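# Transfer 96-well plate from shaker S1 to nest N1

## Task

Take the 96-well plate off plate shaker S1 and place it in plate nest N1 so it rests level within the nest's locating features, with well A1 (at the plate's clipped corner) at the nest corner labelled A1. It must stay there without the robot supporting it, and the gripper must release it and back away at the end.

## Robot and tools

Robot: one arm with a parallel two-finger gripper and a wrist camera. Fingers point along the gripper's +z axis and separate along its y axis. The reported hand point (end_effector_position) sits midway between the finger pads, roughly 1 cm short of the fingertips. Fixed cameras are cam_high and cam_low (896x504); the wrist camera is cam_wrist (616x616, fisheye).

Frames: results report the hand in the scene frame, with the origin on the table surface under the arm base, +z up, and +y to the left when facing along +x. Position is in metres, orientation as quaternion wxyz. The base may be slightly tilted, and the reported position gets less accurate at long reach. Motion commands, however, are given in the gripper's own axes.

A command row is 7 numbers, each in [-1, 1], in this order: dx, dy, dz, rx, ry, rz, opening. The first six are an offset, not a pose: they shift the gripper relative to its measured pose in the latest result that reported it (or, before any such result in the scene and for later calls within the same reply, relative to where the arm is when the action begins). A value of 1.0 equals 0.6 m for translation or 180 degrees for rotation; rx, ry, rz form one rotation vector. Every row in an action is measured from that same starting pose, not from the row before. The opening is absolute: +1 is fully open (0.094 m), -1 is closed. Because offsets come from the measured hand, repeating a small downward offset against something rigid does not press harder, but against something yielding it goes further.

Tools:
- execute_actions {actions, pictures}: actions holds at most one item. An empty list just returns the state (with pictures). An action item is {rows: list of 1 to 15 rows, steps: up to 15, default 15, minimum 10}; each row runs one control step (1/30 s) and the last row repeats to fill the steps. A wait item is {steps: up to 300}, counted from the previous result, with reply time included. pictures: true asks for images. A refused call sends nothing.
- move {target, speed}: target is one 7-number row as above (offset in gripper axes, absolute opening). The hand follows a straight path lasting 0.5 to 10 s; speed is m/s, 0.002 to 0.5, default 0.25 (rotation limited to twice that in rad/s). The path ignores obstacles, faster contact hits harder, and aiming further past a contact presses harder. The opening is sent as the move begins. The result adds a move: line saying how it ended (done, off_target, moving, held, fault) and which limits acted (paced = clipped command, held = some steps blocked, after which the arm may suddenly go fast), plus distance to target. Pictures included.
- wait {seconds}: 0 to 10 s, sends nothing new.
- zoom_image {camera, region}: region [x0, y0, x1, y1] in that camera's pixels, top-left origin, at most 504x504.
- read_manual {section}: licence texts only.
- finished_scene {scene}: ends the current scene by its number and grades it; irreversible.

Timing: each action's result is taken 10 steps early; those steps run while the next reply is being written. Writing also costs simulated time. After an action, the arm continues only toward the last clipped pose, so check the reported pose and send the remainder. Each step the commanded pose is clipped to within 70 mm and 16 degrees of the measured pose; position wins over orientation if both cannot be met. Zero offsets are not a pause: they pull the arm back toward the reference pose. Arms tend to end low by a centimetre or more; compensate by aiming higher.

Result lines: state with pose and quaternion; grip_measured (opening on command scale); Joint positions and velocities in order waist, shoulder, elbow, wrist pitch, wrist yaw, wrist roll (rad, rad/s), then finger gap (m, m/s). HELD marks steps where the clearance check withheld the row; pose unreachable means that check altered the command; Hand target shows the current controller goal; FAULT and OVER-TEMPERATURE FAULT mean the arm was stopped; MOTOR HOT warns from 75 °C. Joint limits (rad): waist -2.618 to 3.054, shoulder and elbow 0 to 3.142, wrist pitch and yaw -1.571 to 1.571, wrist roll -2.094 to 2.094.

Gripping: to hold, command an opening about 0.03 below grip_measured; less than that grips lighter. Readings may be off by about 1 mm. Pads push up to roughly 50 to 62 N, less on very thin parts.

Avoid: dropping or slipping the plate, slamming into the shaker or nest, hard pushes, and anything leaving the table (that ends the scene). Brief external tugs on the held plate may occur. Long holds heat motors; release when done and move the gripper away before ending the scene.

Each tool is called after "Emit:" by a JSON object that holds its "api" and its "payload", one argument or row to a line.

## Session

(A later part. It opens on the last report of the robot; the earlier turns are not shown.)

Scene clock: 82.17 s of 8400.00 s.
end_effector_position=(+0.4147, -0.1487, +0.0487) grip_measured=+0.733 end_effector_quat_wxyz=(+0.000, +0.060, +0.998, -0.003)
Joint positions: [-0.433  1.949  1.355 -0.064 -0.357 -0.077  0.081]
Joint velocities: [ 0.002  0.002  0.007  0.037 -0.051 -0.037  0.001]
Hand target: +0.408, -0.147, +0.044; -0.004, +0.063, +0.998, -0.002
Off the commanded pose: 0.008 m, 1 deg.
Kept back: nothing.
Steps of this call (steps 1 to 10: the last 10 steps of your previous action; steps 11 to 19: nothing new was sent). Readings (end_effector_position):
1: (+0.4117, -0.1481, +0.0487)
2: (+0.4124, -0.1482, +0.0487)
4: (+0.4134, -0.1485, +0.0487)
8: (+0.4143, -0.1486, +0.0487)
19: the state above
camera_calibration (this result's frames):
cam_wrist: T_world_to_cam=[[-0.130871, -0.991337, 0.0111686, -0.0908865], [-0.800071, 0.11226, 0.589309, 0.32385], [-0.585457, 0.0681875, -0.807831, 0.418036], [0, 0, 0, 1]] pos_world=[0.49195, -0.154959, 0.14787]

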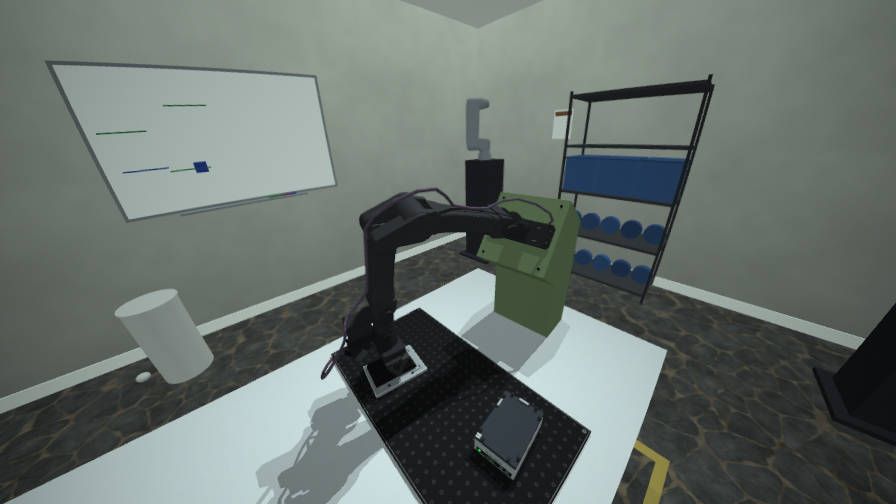

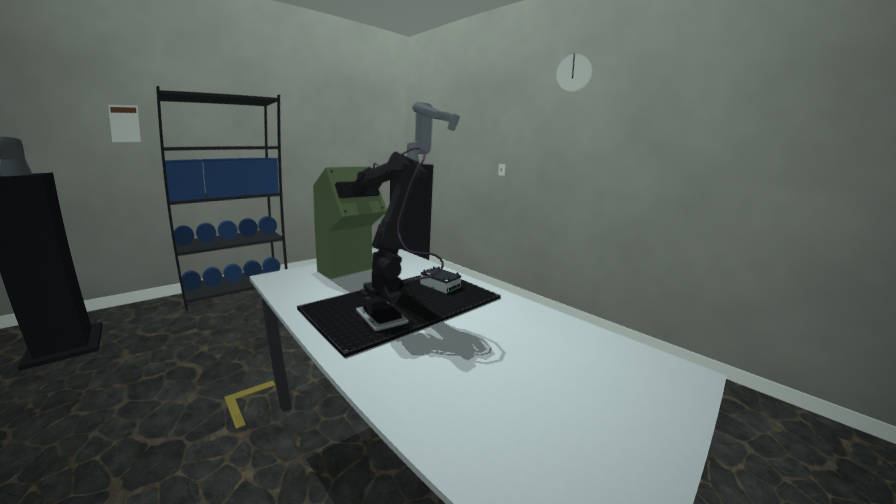

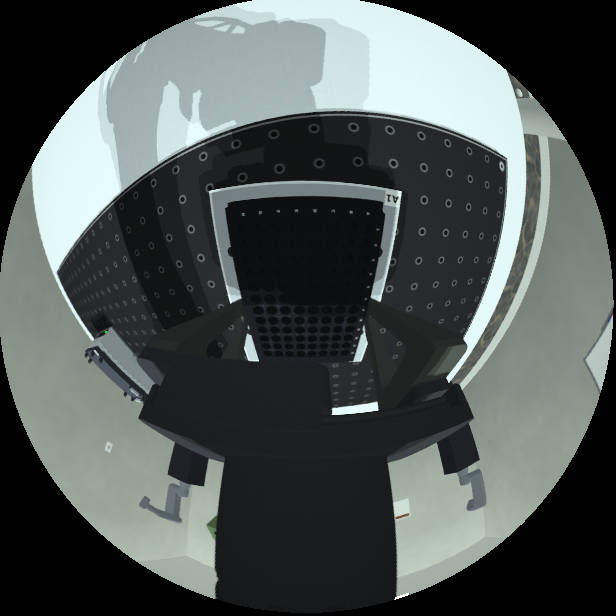

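Emit:
{"api": "execute_actions", "payload": {
  "actions": [
    {"rows": [[0.008,0.0013,0.009,0,0.003,0,0.695],[0.011,0.0017,0.012,0,0.004,0,0.695],[0.0127,0.002,0.0145,0,0.005,0,0.695]], "steps": 13}
  ],
  "pictures": false
}}

Emit:
{"api": "wait", "payload": {
  "seconds": 0.3
}}

Emit:
{"api": "zoom_image", "payload": {
  "camera": "cam_wrist",
  "region": [205, 160, 405, 260]
}}

Emit:
{"api": "zoom_image", "payload": {
  "camera": "cam_high",
  "region": [350, 330, 440, 405]
}}

Scene clock: 87.63 s of 8400.00 s.
end_effector_position=(+0.4142, -0.1478, +0.0478) grip_measured=+0.733 end_effector_quat_wxyz=(-0.000, +0.060, +0.998, -0.003)
Joint positions: [-0.431  1.951  1.355 -0.063 -0.356 -0.077  0.081]
Joint velocities: [ 0.056  0.042 -0.007 -0.007 -0.022  0.007  0.   ]
Steps of this call (steps 1 to 90: nothing new was sent; then 2.37 s passed at rest; steps 91 to 93: the first 3 steps of this action). Readings (end_effector_position):
91: (+0.4148, -0.1485, +0.0487)
92: (+0.4147, -0.1482, +0.0484)
93: the state above

Scene clock: 88.27 s of 8400.00 s.
end_effector_position=(+0.4112, -0.1461, +0.0443) grip_measured=+0.733 end_effector_quat_wxyz=(-0.004, +0.059, +0.998, -0.001)
Joint positions: [-0.426  1.96   1.355 -0.06  -0.353 -0.077  0.081]
Joint velocities: [ 0.002 -0.002  0.007  0.007 -0.007 -0.037 -0.   ]
Hand target: +0.407, -0.146, +0.040; -0.007, +0.060, +0.998, -0.002
Off the commanded pose: 0.006 m, 0 deg.
Kept back: nothing.
Steps of this call (steps 1 to 10: the last 10 steps of your previous action; steps 11 to 19: nothing new was sent). Readings (end_effector_position):
1: (+0.4135, -0.1471, +0.0469)
2: (+0.4124, -0.1464, +0.0458)
4: (+0.4110, -0.1459, +0.0444)
8: (+0.4112, -0.1461, +0.0443)
19: the state above
camera_calibration (this result's frames):
cam_wrist: T_world_to_cam=[[-0.129336, -0.991566, 0.00830789, -0.0892091], [-0.795435, 0.108748, 0.596202, 0.320627], [-0.592077, 0.0705017, -0.802792, 0.415046], [0, 0, 0, 1]] pos_world=[0.489239, -0.152586, 0.142779]

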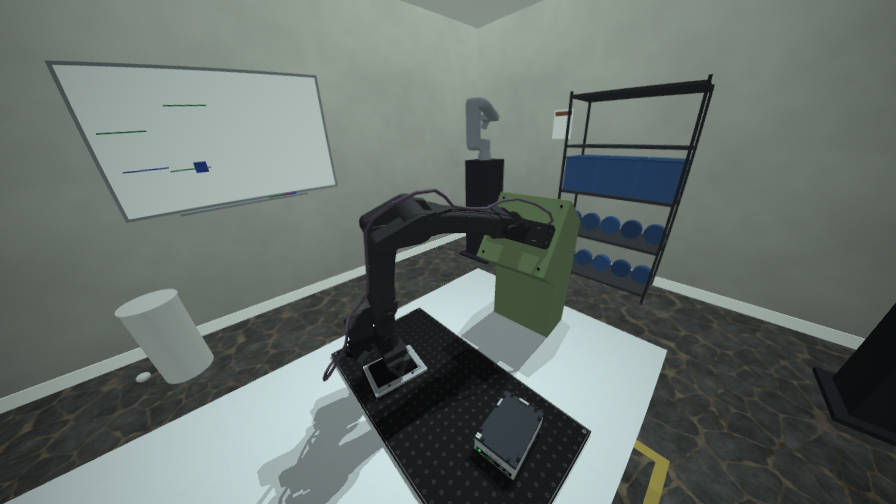

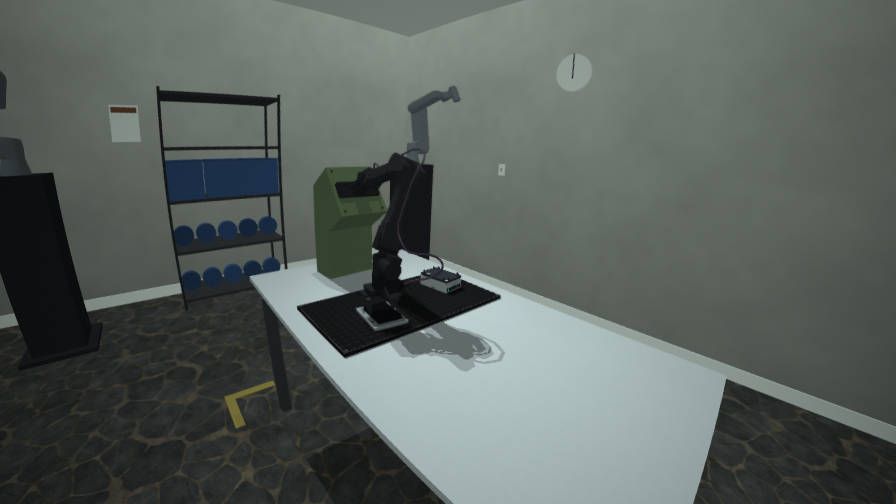

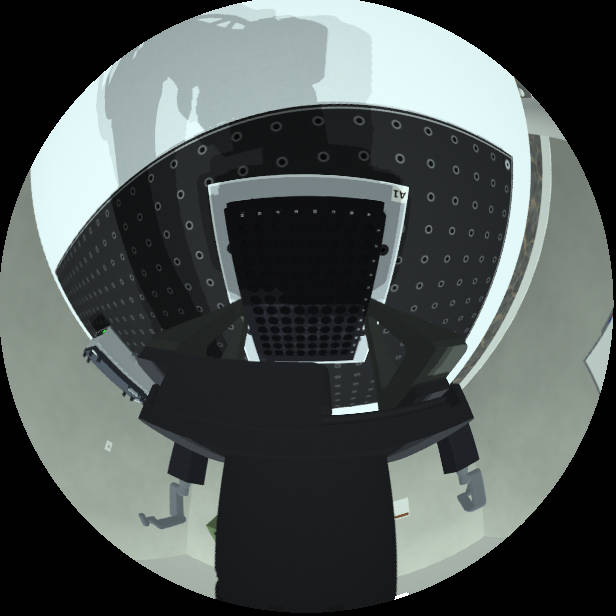

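Region (205, 160, 405, 260) of cam_wrist's 616x616 image, scaled by 2.520, with more detail than that image has.

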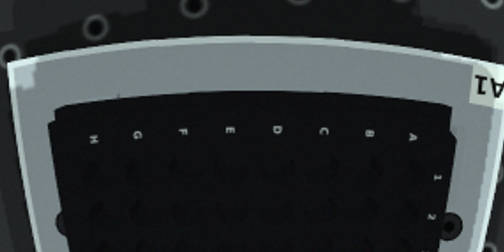

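Region (350, 330, 440, 405) of cam_high's 896x504 image, scaled by 5.600, with more detail than that image has.

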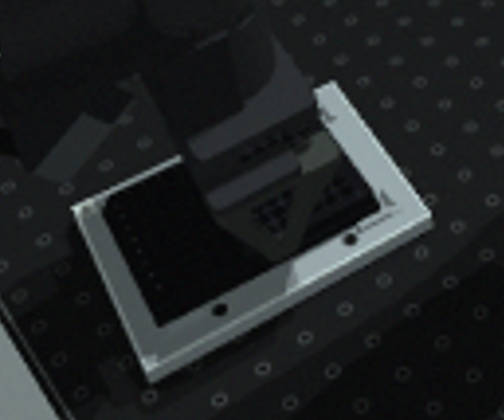

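Emit:
{"api": "execute_actions", "payload": {
  "actions": [
    {"rows": [[0.0063,-0.010,0.0045,0.0007,0.0018,0.004,0.695],[0.0063,-0.012,0.0045,0.0007,0.0018,0.004,0.695],[0.0063,-0.010,0.0045,0.0007,0.0018,0.004,0.695],[0.0063,-0.0065,0.0045,0.0007,0.0018,0.004,0.695]], "steps": 13}
  ],
  "pictures": false
}}

Emit:
{"api": "wait", "payload": {
  "seconds": 0.3
}}

Emit:
{"api": "zoom_image", "payload": {
  "camera": "cam_wrist",
  "region": [205, 160, 405, 260]
}}

Scene clock: 92.57 s of 8400.00 s.
end_effector_position=(+0.4112, -0.1461, +0.0443) grip_measured=+0.733 end_effector_quat_wxyz=(-0.004, +0.059, +0.998, -0.001)
Joint positions: [-0.426  1.96   1.355 -0.06  -0.353 -0.077  0.081]
Joint velocities: [ 0.002 -0.007 -0.007 -0.022 -0.051  0.007 -0.001]
Steps of this call (steps 1 to 90: nothing new was sent; then 1.20 s passed at rest; steps 91 to 93: the first 3 steps of this action). Readings (end_effector_position):
91: (+0.4112, -0.1461, +0.0443)
92: (+0.4112, -0.1461, +0.0443)
93: the state above

Scene clock: 93.20 s of 8400.00 s.
end_effector_position=(+0.4112, -0.1461, +0.0443) grip_measured=+0.733 end_effector_quat_wxyz=(-0.004, +0.059, +0.998, -0.001)
Joint positions: [-0.426  1.96   1.355 -0.06  -0.353 -0.077  0.081]
Joint velocities: [ 0.002 -0.017 -0.002  0.007  0.022  0.007  0.   ]
Hand target: +0.407, -0.149, +0.042; -0.007, +0.066, +0.998, -0.002
Off the commanded pose: 0.006 m, 1 deg.
Kept back: nothing.
Steps of this call (steps 1 to 10: the last 10 steps of your previous action; steps 11 to 19: nothing new was sent). Readings (end_effector_position):
1: (+0.4112, -0.1461, +0.0443)
2: (+0.4112, -0.1461, +0.0443)
4: (+0.4112, -0.1461, +0.0443)
8: (+0.4112, -0.1461, +0.0443)
19: the state above
camera_calibration (this result's frames):
cam_wrist: T_world_to_cam=[[-0.129336, -0.991566, 0.00830789, -0.0892091], [-0.795435, 0.108748, 0.596202, 0.320627], [-0.592077, 0.0705017, -0.802792, 0.415046], [0, 0, 0, 1]] pos_world=[0.489239, -0.152586, 0.142779]

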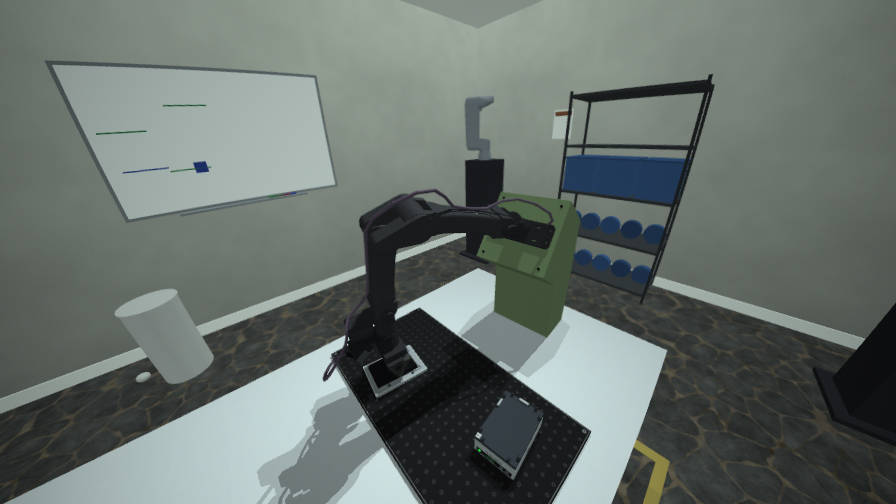

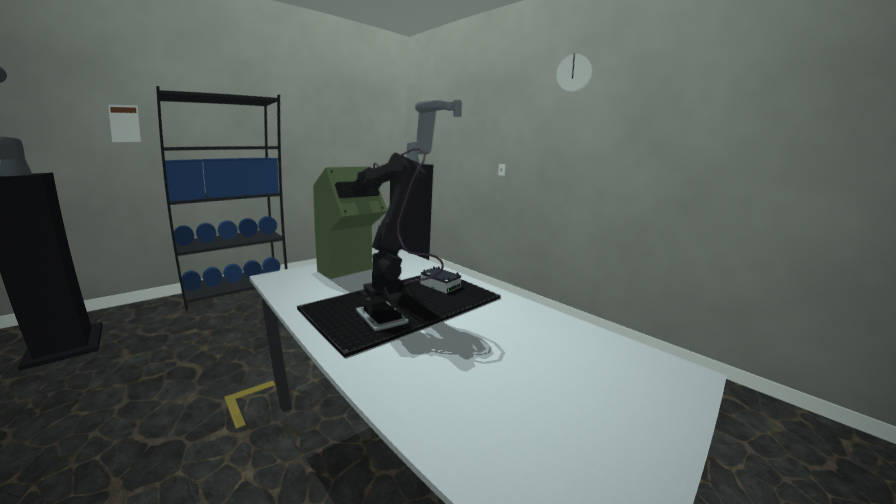

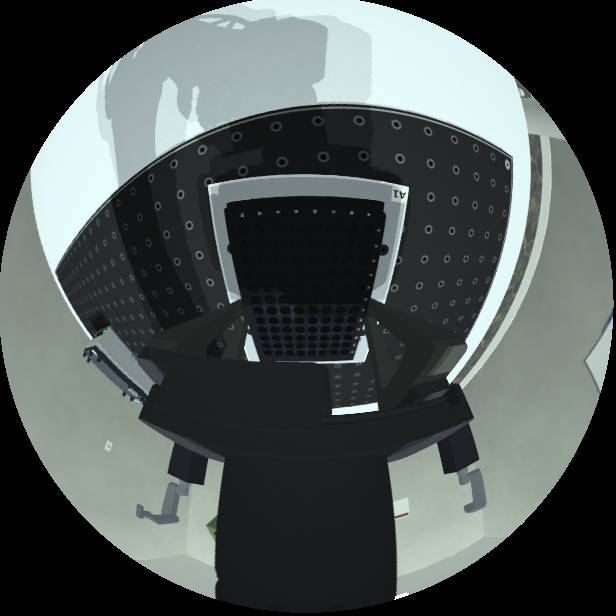

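Region (205, 160, 405, 260) of cam_wrist's 616x616 image, scaled by 2.520, with more detail than that image has.

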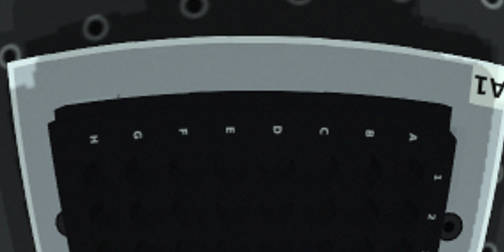

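Emit:
{"api": "execute_actions", "payload": {
  "actions": [
    {"rows": [[-0.0003,0,-0.018,0.0007,0.0018,0.004,0.695],[-0.0003,0,-0.018,0.0007,0.0018,0.004,0.695],[-0.0003,-0.006,-0.016,0.0007,0.0018,0.004,0.695],[-0.0003,-0.014,-0.012,0.0007,0.0018,0.004,0.695],[-0.0003,-0.016,-0.011,0.0007,0.0018,0.004,0.695],[-0.0003,-0.016,-0.011,0.0007,0.0018,0.004,0.695],[-0.0003,-0.012,-0.011,0.0007,0.0018,0.004,0.695],[-0.0003,-0.006,-0.011,0.0007,0.0018,0.004,0.695]], "steps": 15}
  ],
  "pictures": false
}}

Emit:
{"api": "wait", "payload": {
  "seconds": 0.3
}}

Emit:
{"api": "zoom_image", "payload": {
  "camera": "cam_wrist",
  "region": [205, 160, 405, 260]
}}

Scene clock: 94.10 s of 8400.00 s.
end_effector_position=(+0.4137, -0.1453, +0.0479) grip_measured=+0.733 end_effector_quat_wxyz=(-0.003, +0.060, +0.998, +0.000)
Joint positions: [-0.427  1.949  1.355 -0.07  -0.358 -0.077  0.081]
Joint velocities: [-0.066 -0.007 -0.002  0.037 -0.125 -0.051 -0.   ]
Steps of this call (steps 1 to 22: nothing new was sent; steps 23 to 27: the first 5 steps of this action). Readings (end_effector_position):
23: (+0.4118, -0.1459, +0.0450)
24: (+0.4122, -0.1456, +0.0460)
26: (+0.4136, -0.1451, +0.0476)
27: the state above

Scene clock: 94.73 s of 8400.00 s.
end_effector_position=(+0.4120, -0.1464, +0.0484) grip_measured=+0.733 end_effector_quat_wxyz=(-0.006, +0.062, +0.998, +0.000)
Joint positions: [-0.431  1.949  1.355 -0.077 -0.36  -0.077  0.081]
Joint velocities: [ 0.002 -0.012 -0.012 -0.007  0.066 -0.066  0.001]
Hand target: +0.411, -0.150, +0.051; -0.007, +0.066, +0.998, -0.002
Off the commanded pose: 0.004 m, 1 deg.
Kept back: nothing.
Steps of this call (steps 1 to 10: the last 10 steps of your previous action; steps 11 to 19: nothing new was sent). Readings (end_effector_position):
1: (+0.4135, -0.1457, +0.0481)
2: (+0.4126, -0.1463, +0.0483)
4: (+0.4121, -0.1465, +0.0484)
8: (+0.4120, -0.1464, +0.0484)
19: the state above
camera_calibration (this result's frames):
cam_wrist: T_world_to_cam=[[-0.134045, -0.99096, 0.00550957, -0.0872932], [-0.792913, 0.110588, 0.599215, 0.31789], [-0.594408, 0.0759534, -0.800569, 0.420477], [0, 0, 0, 1]] pos_world=[0.490293, -0.153595, 0.146617]

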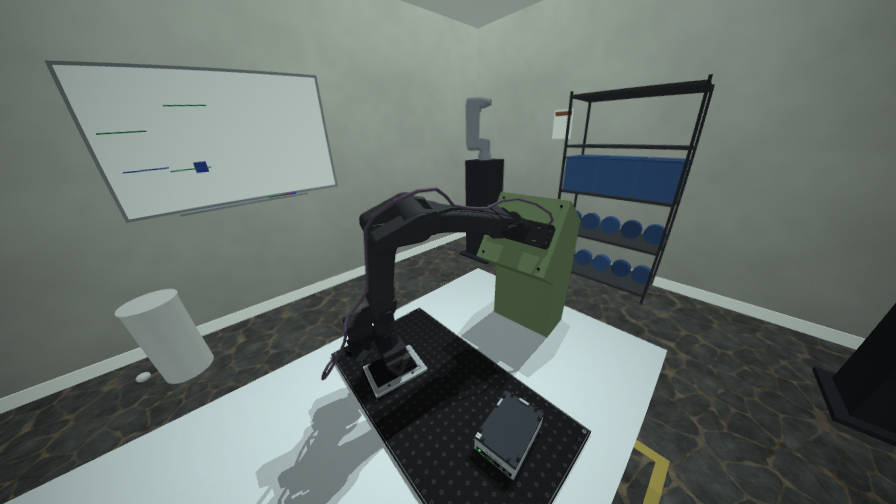

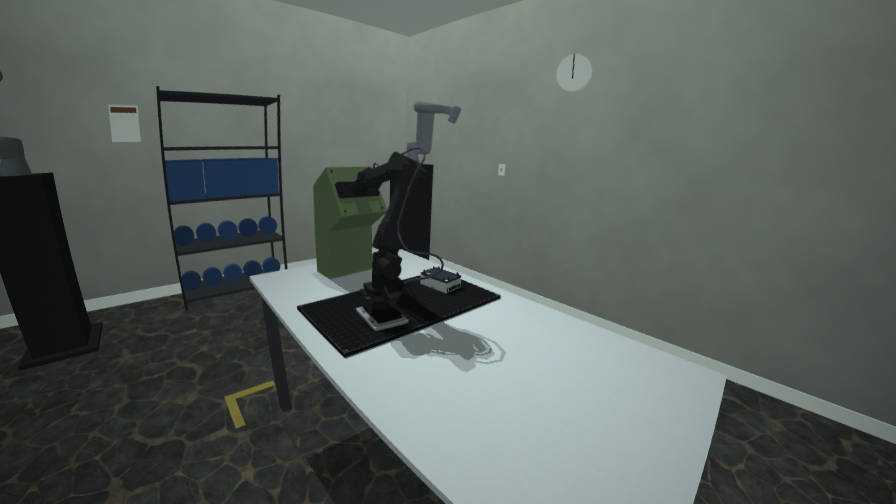

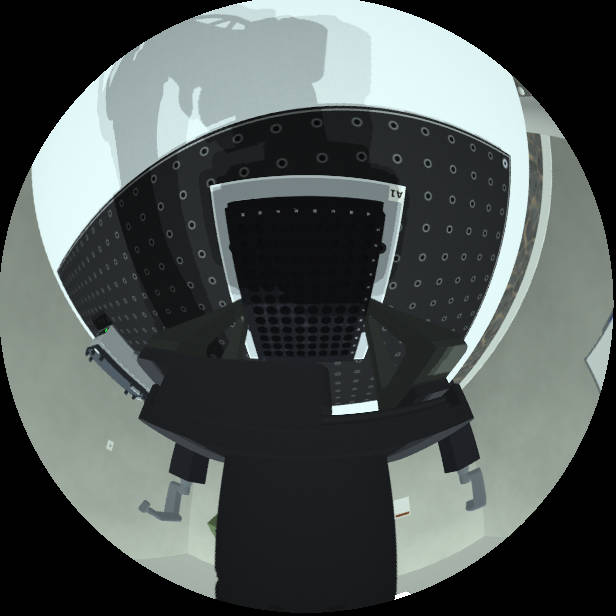

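Region (205, 160, 405, 260) of cam_wrist's 616x616 image, scaled by 2.520, with more detail than that image has.

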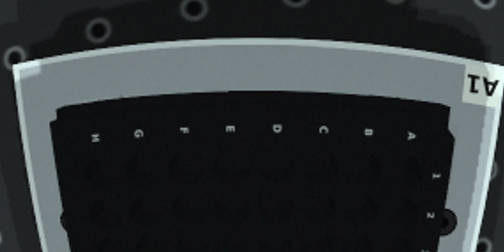

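Emit:
{"api": "execute_actions", "payload": {
  "actions": [
    {"rows": [[0.001,-0.016,-0.0043,0.0013,0.0005,0.0025,0.695],[0.001,-0.016,-0.0043,0.0013,0.0005,0.0025,0.695],[0.001,-0.016,-0.0043,0.0013,0.0005,0.0025,0.695],[0.001,-0.014,-0.0043,0.0013,0.0005,0.0025,0.695],[0.001,-0.0077,-0.0043,0.0013,0.0005,0.0025,0.695]], "steps": 12}
  ],
  "pictures": false
}}

Emit:
{"api": "wait", "payload": {
  "seconds": 0.3
}}

Emit:
{"api": "zoom_image", "payload": {
  "camera": "cam_wrist",
  "region": [205, 160, 405, 260]
}}

Scene clock: 95.87 s of 8400.00 s.
end_effector_position=(+0.4119, -0.1466, +0.0486) grip_measured=+0.733 end_effector_quat_wxyz=(-0.006, +0.062, +0.998, +0.001)
Joint positions: [-0.432  1.949  1.355 -0.077 -0.362 -0.077  0.081]
Joint velocities: [-0.032  0.007  0.017 -0.022  0.007 -0.022 -0.001]
Steps of this call (steps 1 to 32: nothing new was sent; steps 33 to 34: the first 2 steps of this action). Readings (end_effector_position):
33: (+0.4120, -0.1465, +0.0485)
34: the state above

Scene clock: 96.50 s of 8400.00 s.
end_effector_position=(+0.4118, -0.1474, +0.0488) grip_measured=+0.733 end_effector_quat_wxyz=(-0.005, +0.063, +0.998, +0.000)
Joint positions: [-0.434  1.949  1.355 -0.077 -0.363 -0.077  0.081]
Joint velocities: [-0.002 -0.002  0.002  0.037 -0.037 -0.037 -0.001]
Hand target: +0.411, -0.151, +0.051; -0.007, +0.066, +0.998, -0.002
Off the commanded pose: 0.004 m, 0 deg.
Kept back: nothing.
Steps of this call (steps 1 to 10: the last 10 steps of your previous action; steps 11 to 19: nothing new was sent). Readings (end_effector_position):
1: (+0.4118, -0.1471, +0.0487)
2: (+0.4118, -0.1474, +0.0488)
4: (+0.4118, -0.1474, +0.0488)
8: (+0.4118, -0.1474, +0.0488)
19: the state above
camera_calibration (this result's frames):
cam_wrist: T_world_to_cam=[[-0.135945, -0.990704, 0.00489264, -0.0874962], [-0.792962, 0.111769, 0.598932, 0.317811], [-0.593911, 0.0775422, -0.800785, 0.420844], [0, 0, 0, 1]] pos_world=[0.490061, -0.154837, 0.147087]

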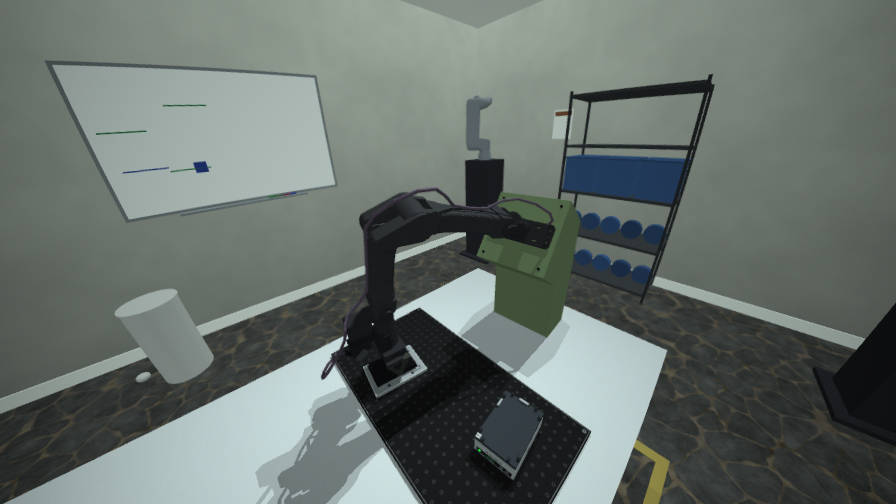

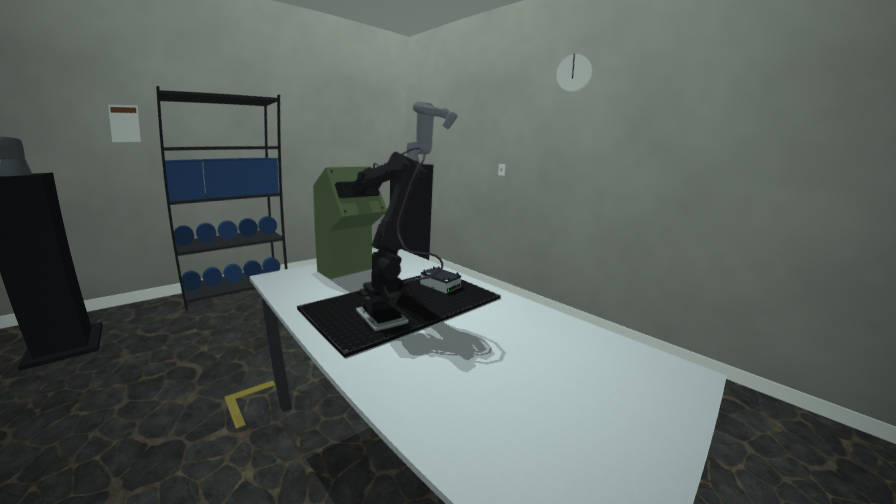

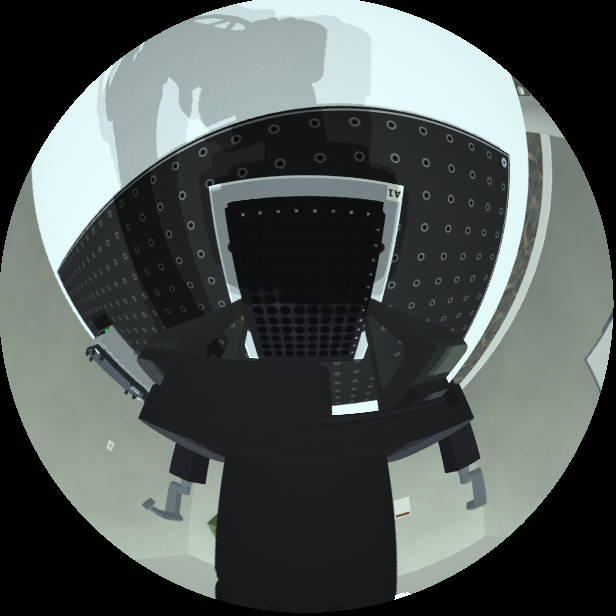

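Region (205, 160, 405, 260) of cam_wrist's 616x616 image, scaled by 2.520, with more detail than that image has.

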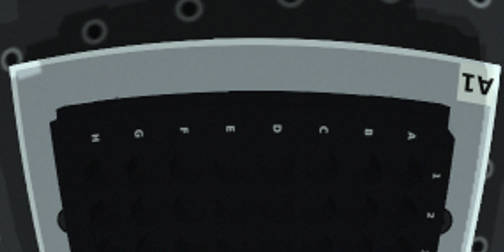

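Emit:
{"api": "execute_actions", "payload": {
  "actions": [
    {"rows": [[0.0033,-0.016,-0.0038,0.0013,0.0041,0.0019,0.695],[0.005,-0.016,-0.0038,0.0013,0.006,0.0019,0.695],[0.005,-0.016,-0.0038,0.0013,0.006,0.0019,0.695],[0.0033,-0.012,-0.0038,0.0013,0.0041,0.0019,0.695],[0.0033,-0.0062,-0.0038,0.0013,0.0041,0.0019,0.695]], "steps": 12}
  ],
  "pictures": false
}}

Emit:
{"api": "wait", "payload": {
  "seconds": 0.3
}}

Emit:
{"api": "zoom_image", "payload": {
  "camera": "cam_wrist",
  "region": [205, 160, 405, 260]
}}

Scene clock: 101.53 s of 8400.00 s.
end_effector_position=(+0.4106, -0.1475, +0.0490) grip_measured=+0.733 end_effector_quat_wxyz=(-0.008, +0.063, +0.998, +0.001)
Joint positions: [-0.435  1.949  1.355 -0.082 -0.364 -0.078  0.081]
Joint velocities: [-0.042 -0.012 -0.012 -0.095 -0.037 -0.037 -0.001]
Steps of this call (steps 1 to 90: nothing new was sent; then 1.97 s passed at rest; steps 91 to 92: the first 2 steps of this action). Readings (end_effector_position):
91: (+0.4115, -0.1474, +0.0489)
92: the state above

Scene clock: 102.17 s of 8400.00 s.
end_effector_position=(+0.4083, -0.1477, +0.0493) grip_measured=+0.733 end_effector_quat_wxyz=(-0.012, +0.065, +0.998, +0.001)
Joint positions: [-0.436  1.949  1.355 -0.092 -0.365 -0.079  0.081]
Joint velocities: [-0.012 -0.022  0.007  0.007 -0.022  0.037 -0.001]
Hand target: +0.409, -0.151, +0.051; -0.012, +0.066, +0.998, -0.001
Off the commanded pose: 0.004 m, 0 deg.
Kept back: nothing.
Steps of this call (steps 1 to 10: the last 10 steps of your previous action; steps 11 to 19: nothing new was sent). Readings (end_effector_position):
1: (+0.4098, -0.1476, +0.0492)
2: (+0.4091, -0.1479, +0.0493)
4: (+0.4084, -0.1477, +0.0493)
8: (+0.4084, -0.1477, +0.0493)
19: the state above
camera_calibration (this result's frames):
cam_wrist: T_world_to_cam=[[-0.140051, -0.990137, 0.00386422, -0.0864314], [-0.784636, 0.113363, 0.609504, 0.31108], [-0.60393, 0.0823297, -0.792774, 0.423526], [0, 0, 0, 1]] pos_world=[0.48776, -0.155712, 0.14649]

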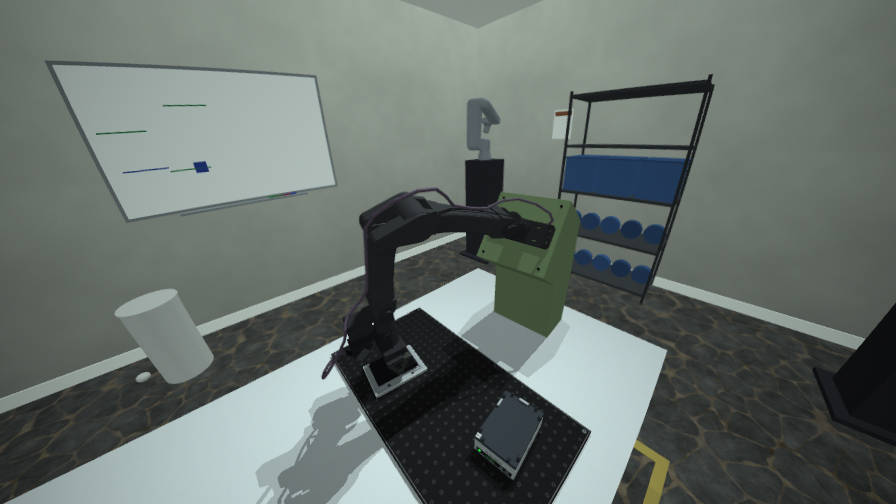

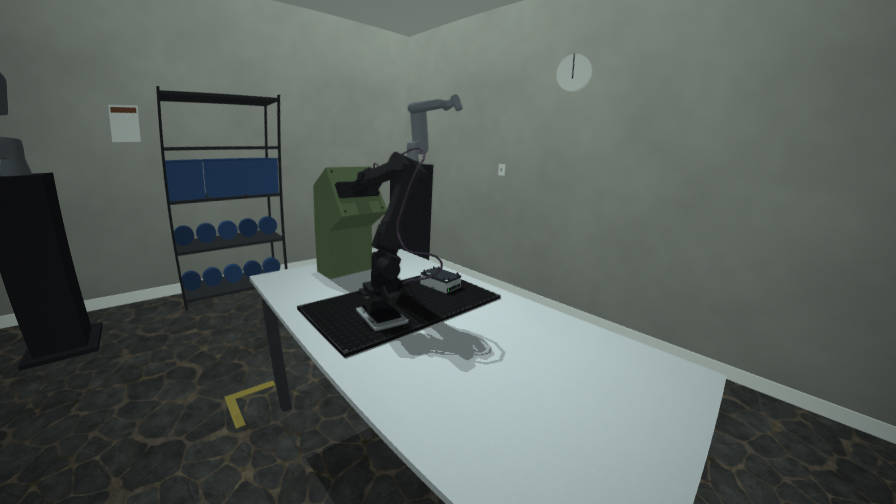

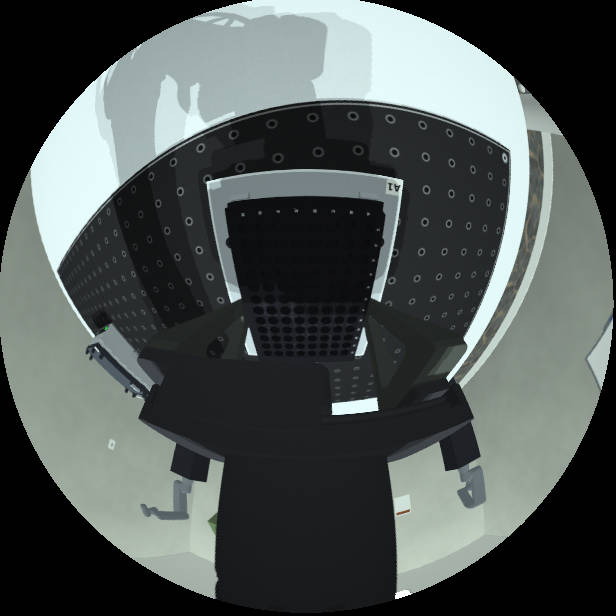

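Region (205, 160, 405, 260) of cam_wrist's 616x616 image, scaled by 2.520, with more detail than that image has.

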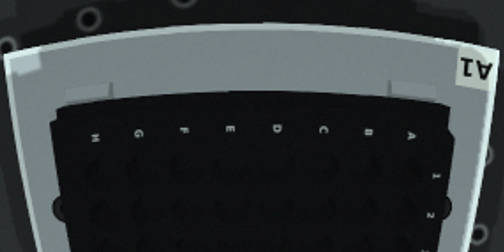

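Emit:
{"api": "execute_actions", "payload": {
  "actions": [
    {"rows": [[0.006,-0.005,0.0065,0,0.0032,0,0.695],[0.009,-0.0048,0.010,0,0.005,0,0.695],[0.0122,-0.0045,0.013,0,0.0064,0,0.695]], "steps": 13}
  ],
  "pictures": false
}}

Emit:
{"api": "wait", "payload": {
  "seconds": 0.3
}}

Emit:
{"api": "zoom_image", "payload": {
  "camera": "cam_wrist",
  "region": [205, 160, 405, 260]
}}

Emit:
{"api": "zoom_image", "payload": {
  "camera": "cam_high",
  "region": [350, 330, 440, 405]
}}

Scene clock: 103.33 s of 8400.00 s.
end_effector_position=(+0.4070, -0.1478, +0.0484) grip_measured=+0.733 end_effector_quat_wxyz=(-0.013, +0.065, +0.998, +0.002)
Joint positions: [-0.436  1.952  1.355 -0.092 -0.365 -0.079  0.081]
Joint velocities: [-0.012  0.056 -0.012 -0.022  0.007 -0.051 -0.   ]
Steps of this call (steps 1 to 32: nothing new was sent; steps 33 to 35: the first 3 steps of this action). Readings (end_effector_position):
33: (+0.4083, -0.1477, +0.0493)
34: (+0.4078, -0.1477, +0.0490)
35: the state above

Scene clock: 103.97 s of 8400.00 s.
end_effector_position=(+0.4036, -0.1477, +0.0457) grip_measured=+0.733 end_effector_quat_wxyz=(-0.017, +0.065, +0.998, +0.003)
Joint positions: [-0.436  1.961  1.355 -0.091 -0.366 -0.083  0.081]
Joint velocities: [-0.012  0.002  0.017  0.007  0.022  0.022  0.   ]
Hand target: +0.400, -0.149, +0.042; -0.022, +0.065, +0.998, +0.002
Off the commanded pose: 0.005 m, 1 deg.
Kept back: nothing.
Steps of this call (steps 1 to 10: the last 10 steps of your previous action; steps 11 to 19: nothing new was sent). Readings (end_effector_position):
1: (+0.4059, -0.1479, +0.0476)
2: (+0.4044, -0.1480, +0.0466)
4: (+0.4036, -0.1477, +0.0457)
8: (+0.4036, -0.1477, +0.0457)
19: the state above
camera_calibration (this result's frames):
cam_wrist: T_world_to_cam=[[-0.139469, -0.990225, 0.00170181, -0.0872541], [-0.778851, 0.110759, 0.617352, 0.306563], [-0.611506, 0.0847759, -0.786685, 0.421006], [0, 0, 0, 1]] pos_world=[0.484046, -0.156047, 0.14209]

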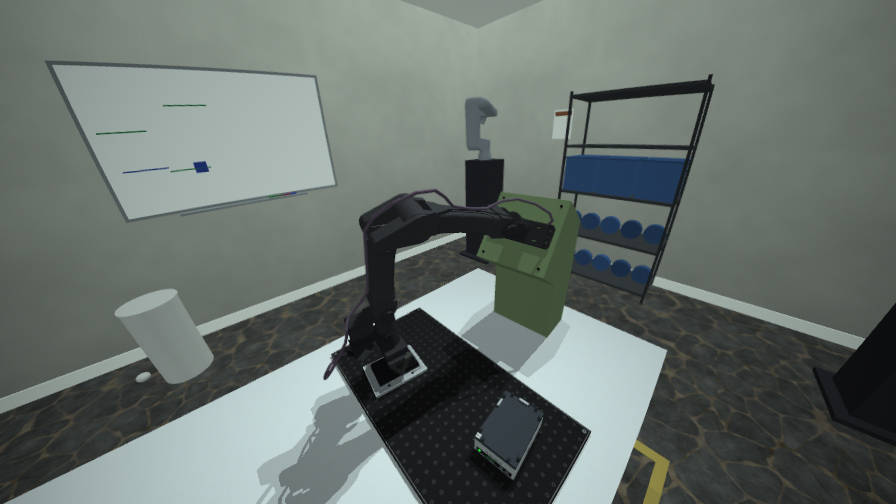

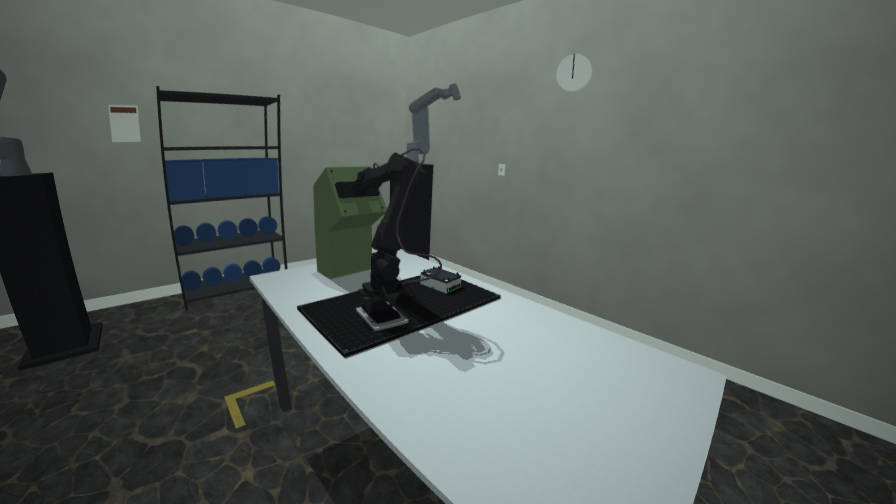

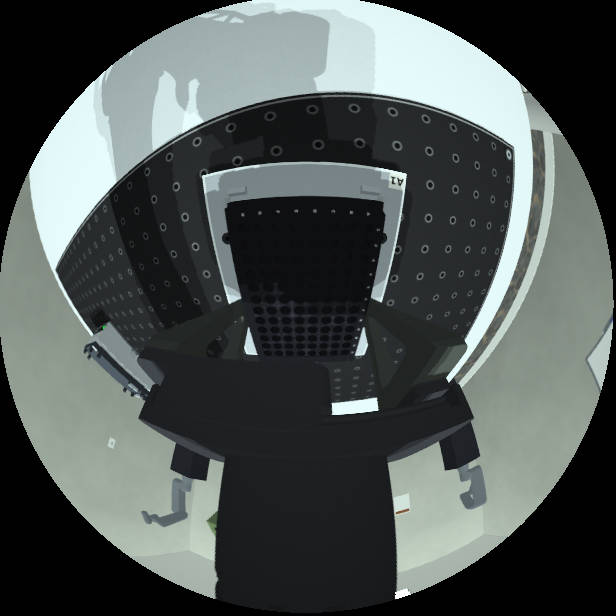

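Region (205, 160, 405, 260) of cam_wrist's 616x616 image, scaled by 2.520, with more detail than that image has.

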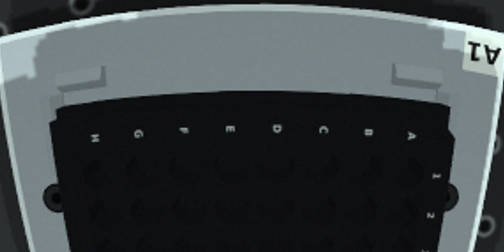

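Region (350, 330, 440, 405) of cam_high's 896x504 image, scaled by 5.600, with more detail than that image has.

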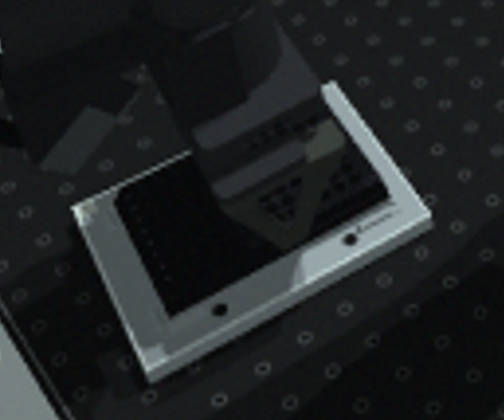

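Emit:
{"api": "execute_actions", "payload": {
  "actions": [
    {"rows": [[0.0123,-0.0013,0.0125,0,0.006,0,0.695],[0.0123,-0.0013,0.0125,0,0.006,0,0.695],[0.0123,-0.0013,0.0125,0,0.006,0,0.695],[0.0097,-0.0015,0.0123,0,0.0038,0,0.695],[0.007,-0.0017,0.0122,0,0.0016,0,0.695],[0.0043,-0.0018,0.0121,0,-0.0006,0,0.695],[0.002,-0.002,0.012,0,-0.0025,0,0.695]], "steps": 15}
  ],
  "pictures": false
}}

Emit:
{"api": "wait", "payload": {
  "seconds": 0.3
}}

Emit:
{"api": "zoom_image", "payload": {
  "camera": "cam_wrist",
  "region": [205, 160, 405, 260]
}}

Emit:
{"api": "zoom_image", "payload": {
  "camera": "cam_high",
  "region": [350, 330, 440, 405]
}}

Scene clock: 106.07 s of 8400.00 s.
end_effector_position=(+0.4040, -0.1475, +0.0456) grip_measured=+0.733 end_effector_quat_wxyz=(-0.016, +0.064, +0.998, +0.003)
Joint positions: [-0.435  1.961  1.355 -0.089 -0.366 -0.084  0.081]
Joint velocities: [ 0.007 -0.007 -0.022 -0.007 -0.037 -0.037  0.   ]
Steps of this call (steps 1 to 58: nothing new was sent; steps 59 to 63: the first 5 steps of this action). Readings (end_effector_position):
59: (+0.4037, -0.1475, +0.0456)
60: (+0.4037, -0.1473, +0.0456)
62: (+0.4038, -0.1474, +0.0456)
63: the state above

Scene clock: 106.70 s of 8400.00 s.
end_effector_position=(+0.4051, -0.1473, +0.0438) grip_measured=+0.733 end_effector_quat_wxyz=(-0.013, +0.062, +0.998, +0.004)
Joint positions: [-0.434  1.966  1.355 -0.076 -0.367 -0.084  0.081]
Joint velocities: [ 0.002  0.002 -0.002 -0.022  0.022 -0.007 -0.   ]
Hand target: +0.402, -0.149, +0.039; -0.013, +0.064, +0.998, +0.003
Off the commanded pose: 0.006 m, 0 deg.
Kept back: nothing.
Steps of this call (steps 1 to 10: the last 10 steps of your previous action; steps 11 to 19: nothing new was sent). Readings (end_effector_position):
1: (+0.4041, -0.1475, +0.0454)
2: (+0.4042, -0.1477, +0.0451)
4: (+0.4045, -0.1477, +0.0447)
8: (+0.4049, -0.1472, +0.0438)
19: the state above
camera_calibration (this result's frames):
cam_wrist: T_world_to_cam=[[-0.134077, -0.990971, -0.000369603, -0.0888078], [-0.784825, 0.105958, 0.610593, 0.310819], [-0.60504, 0.0821566, -0.791945, 0.417562], [0, 0, 0, 1]] pos_world=[0.484674, -0.155245, 0.14087]

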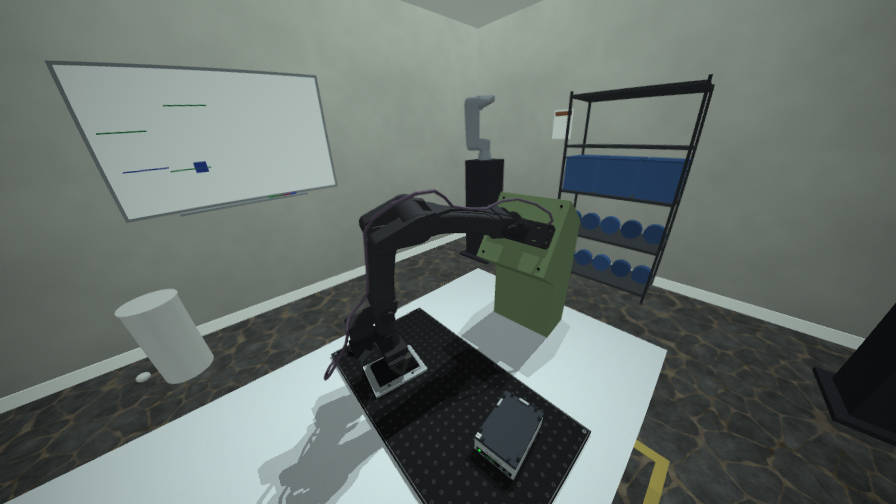

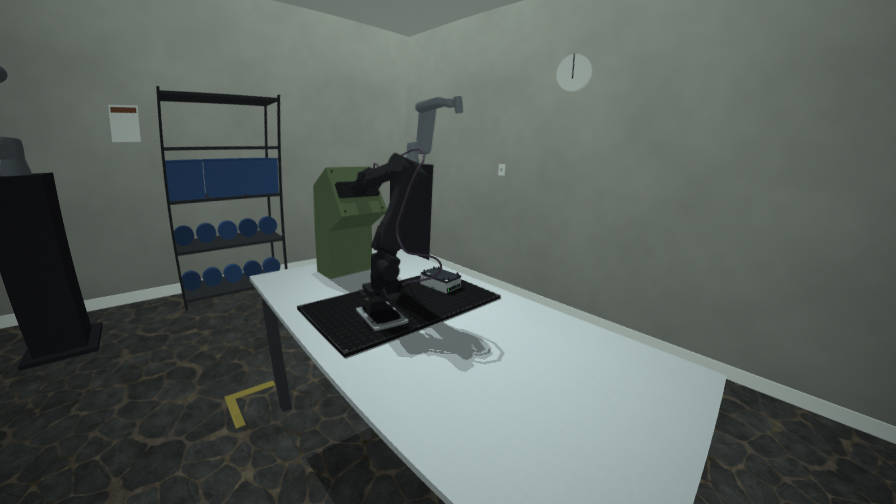

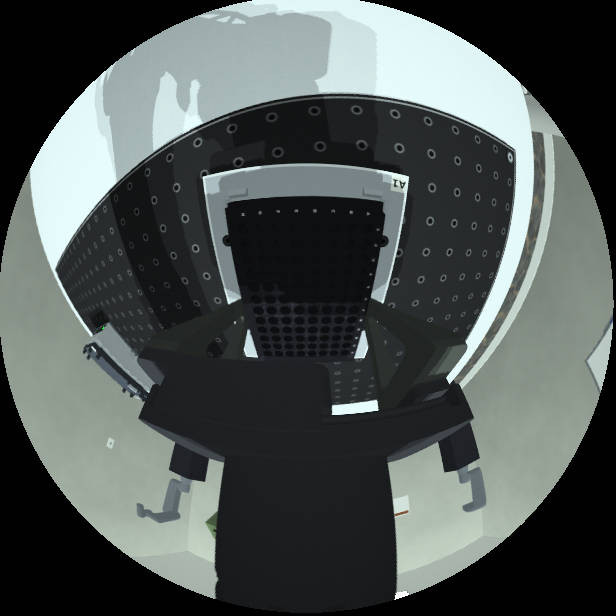

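Region (205, 160, 405, 260) of cam_wrist's 616x616 image, scaled by 2.520, with more detail than that image has.

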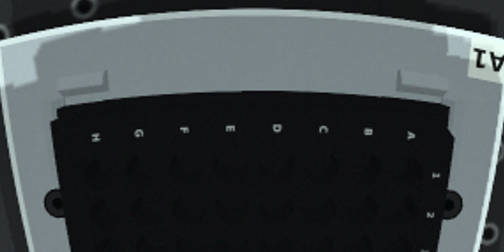

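Region (350, 330, 440, 405) of cam_high's 896x504 image, scaled by 5.600, with more detail than that image has.

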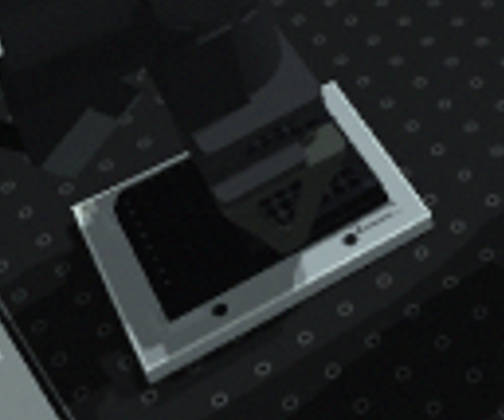

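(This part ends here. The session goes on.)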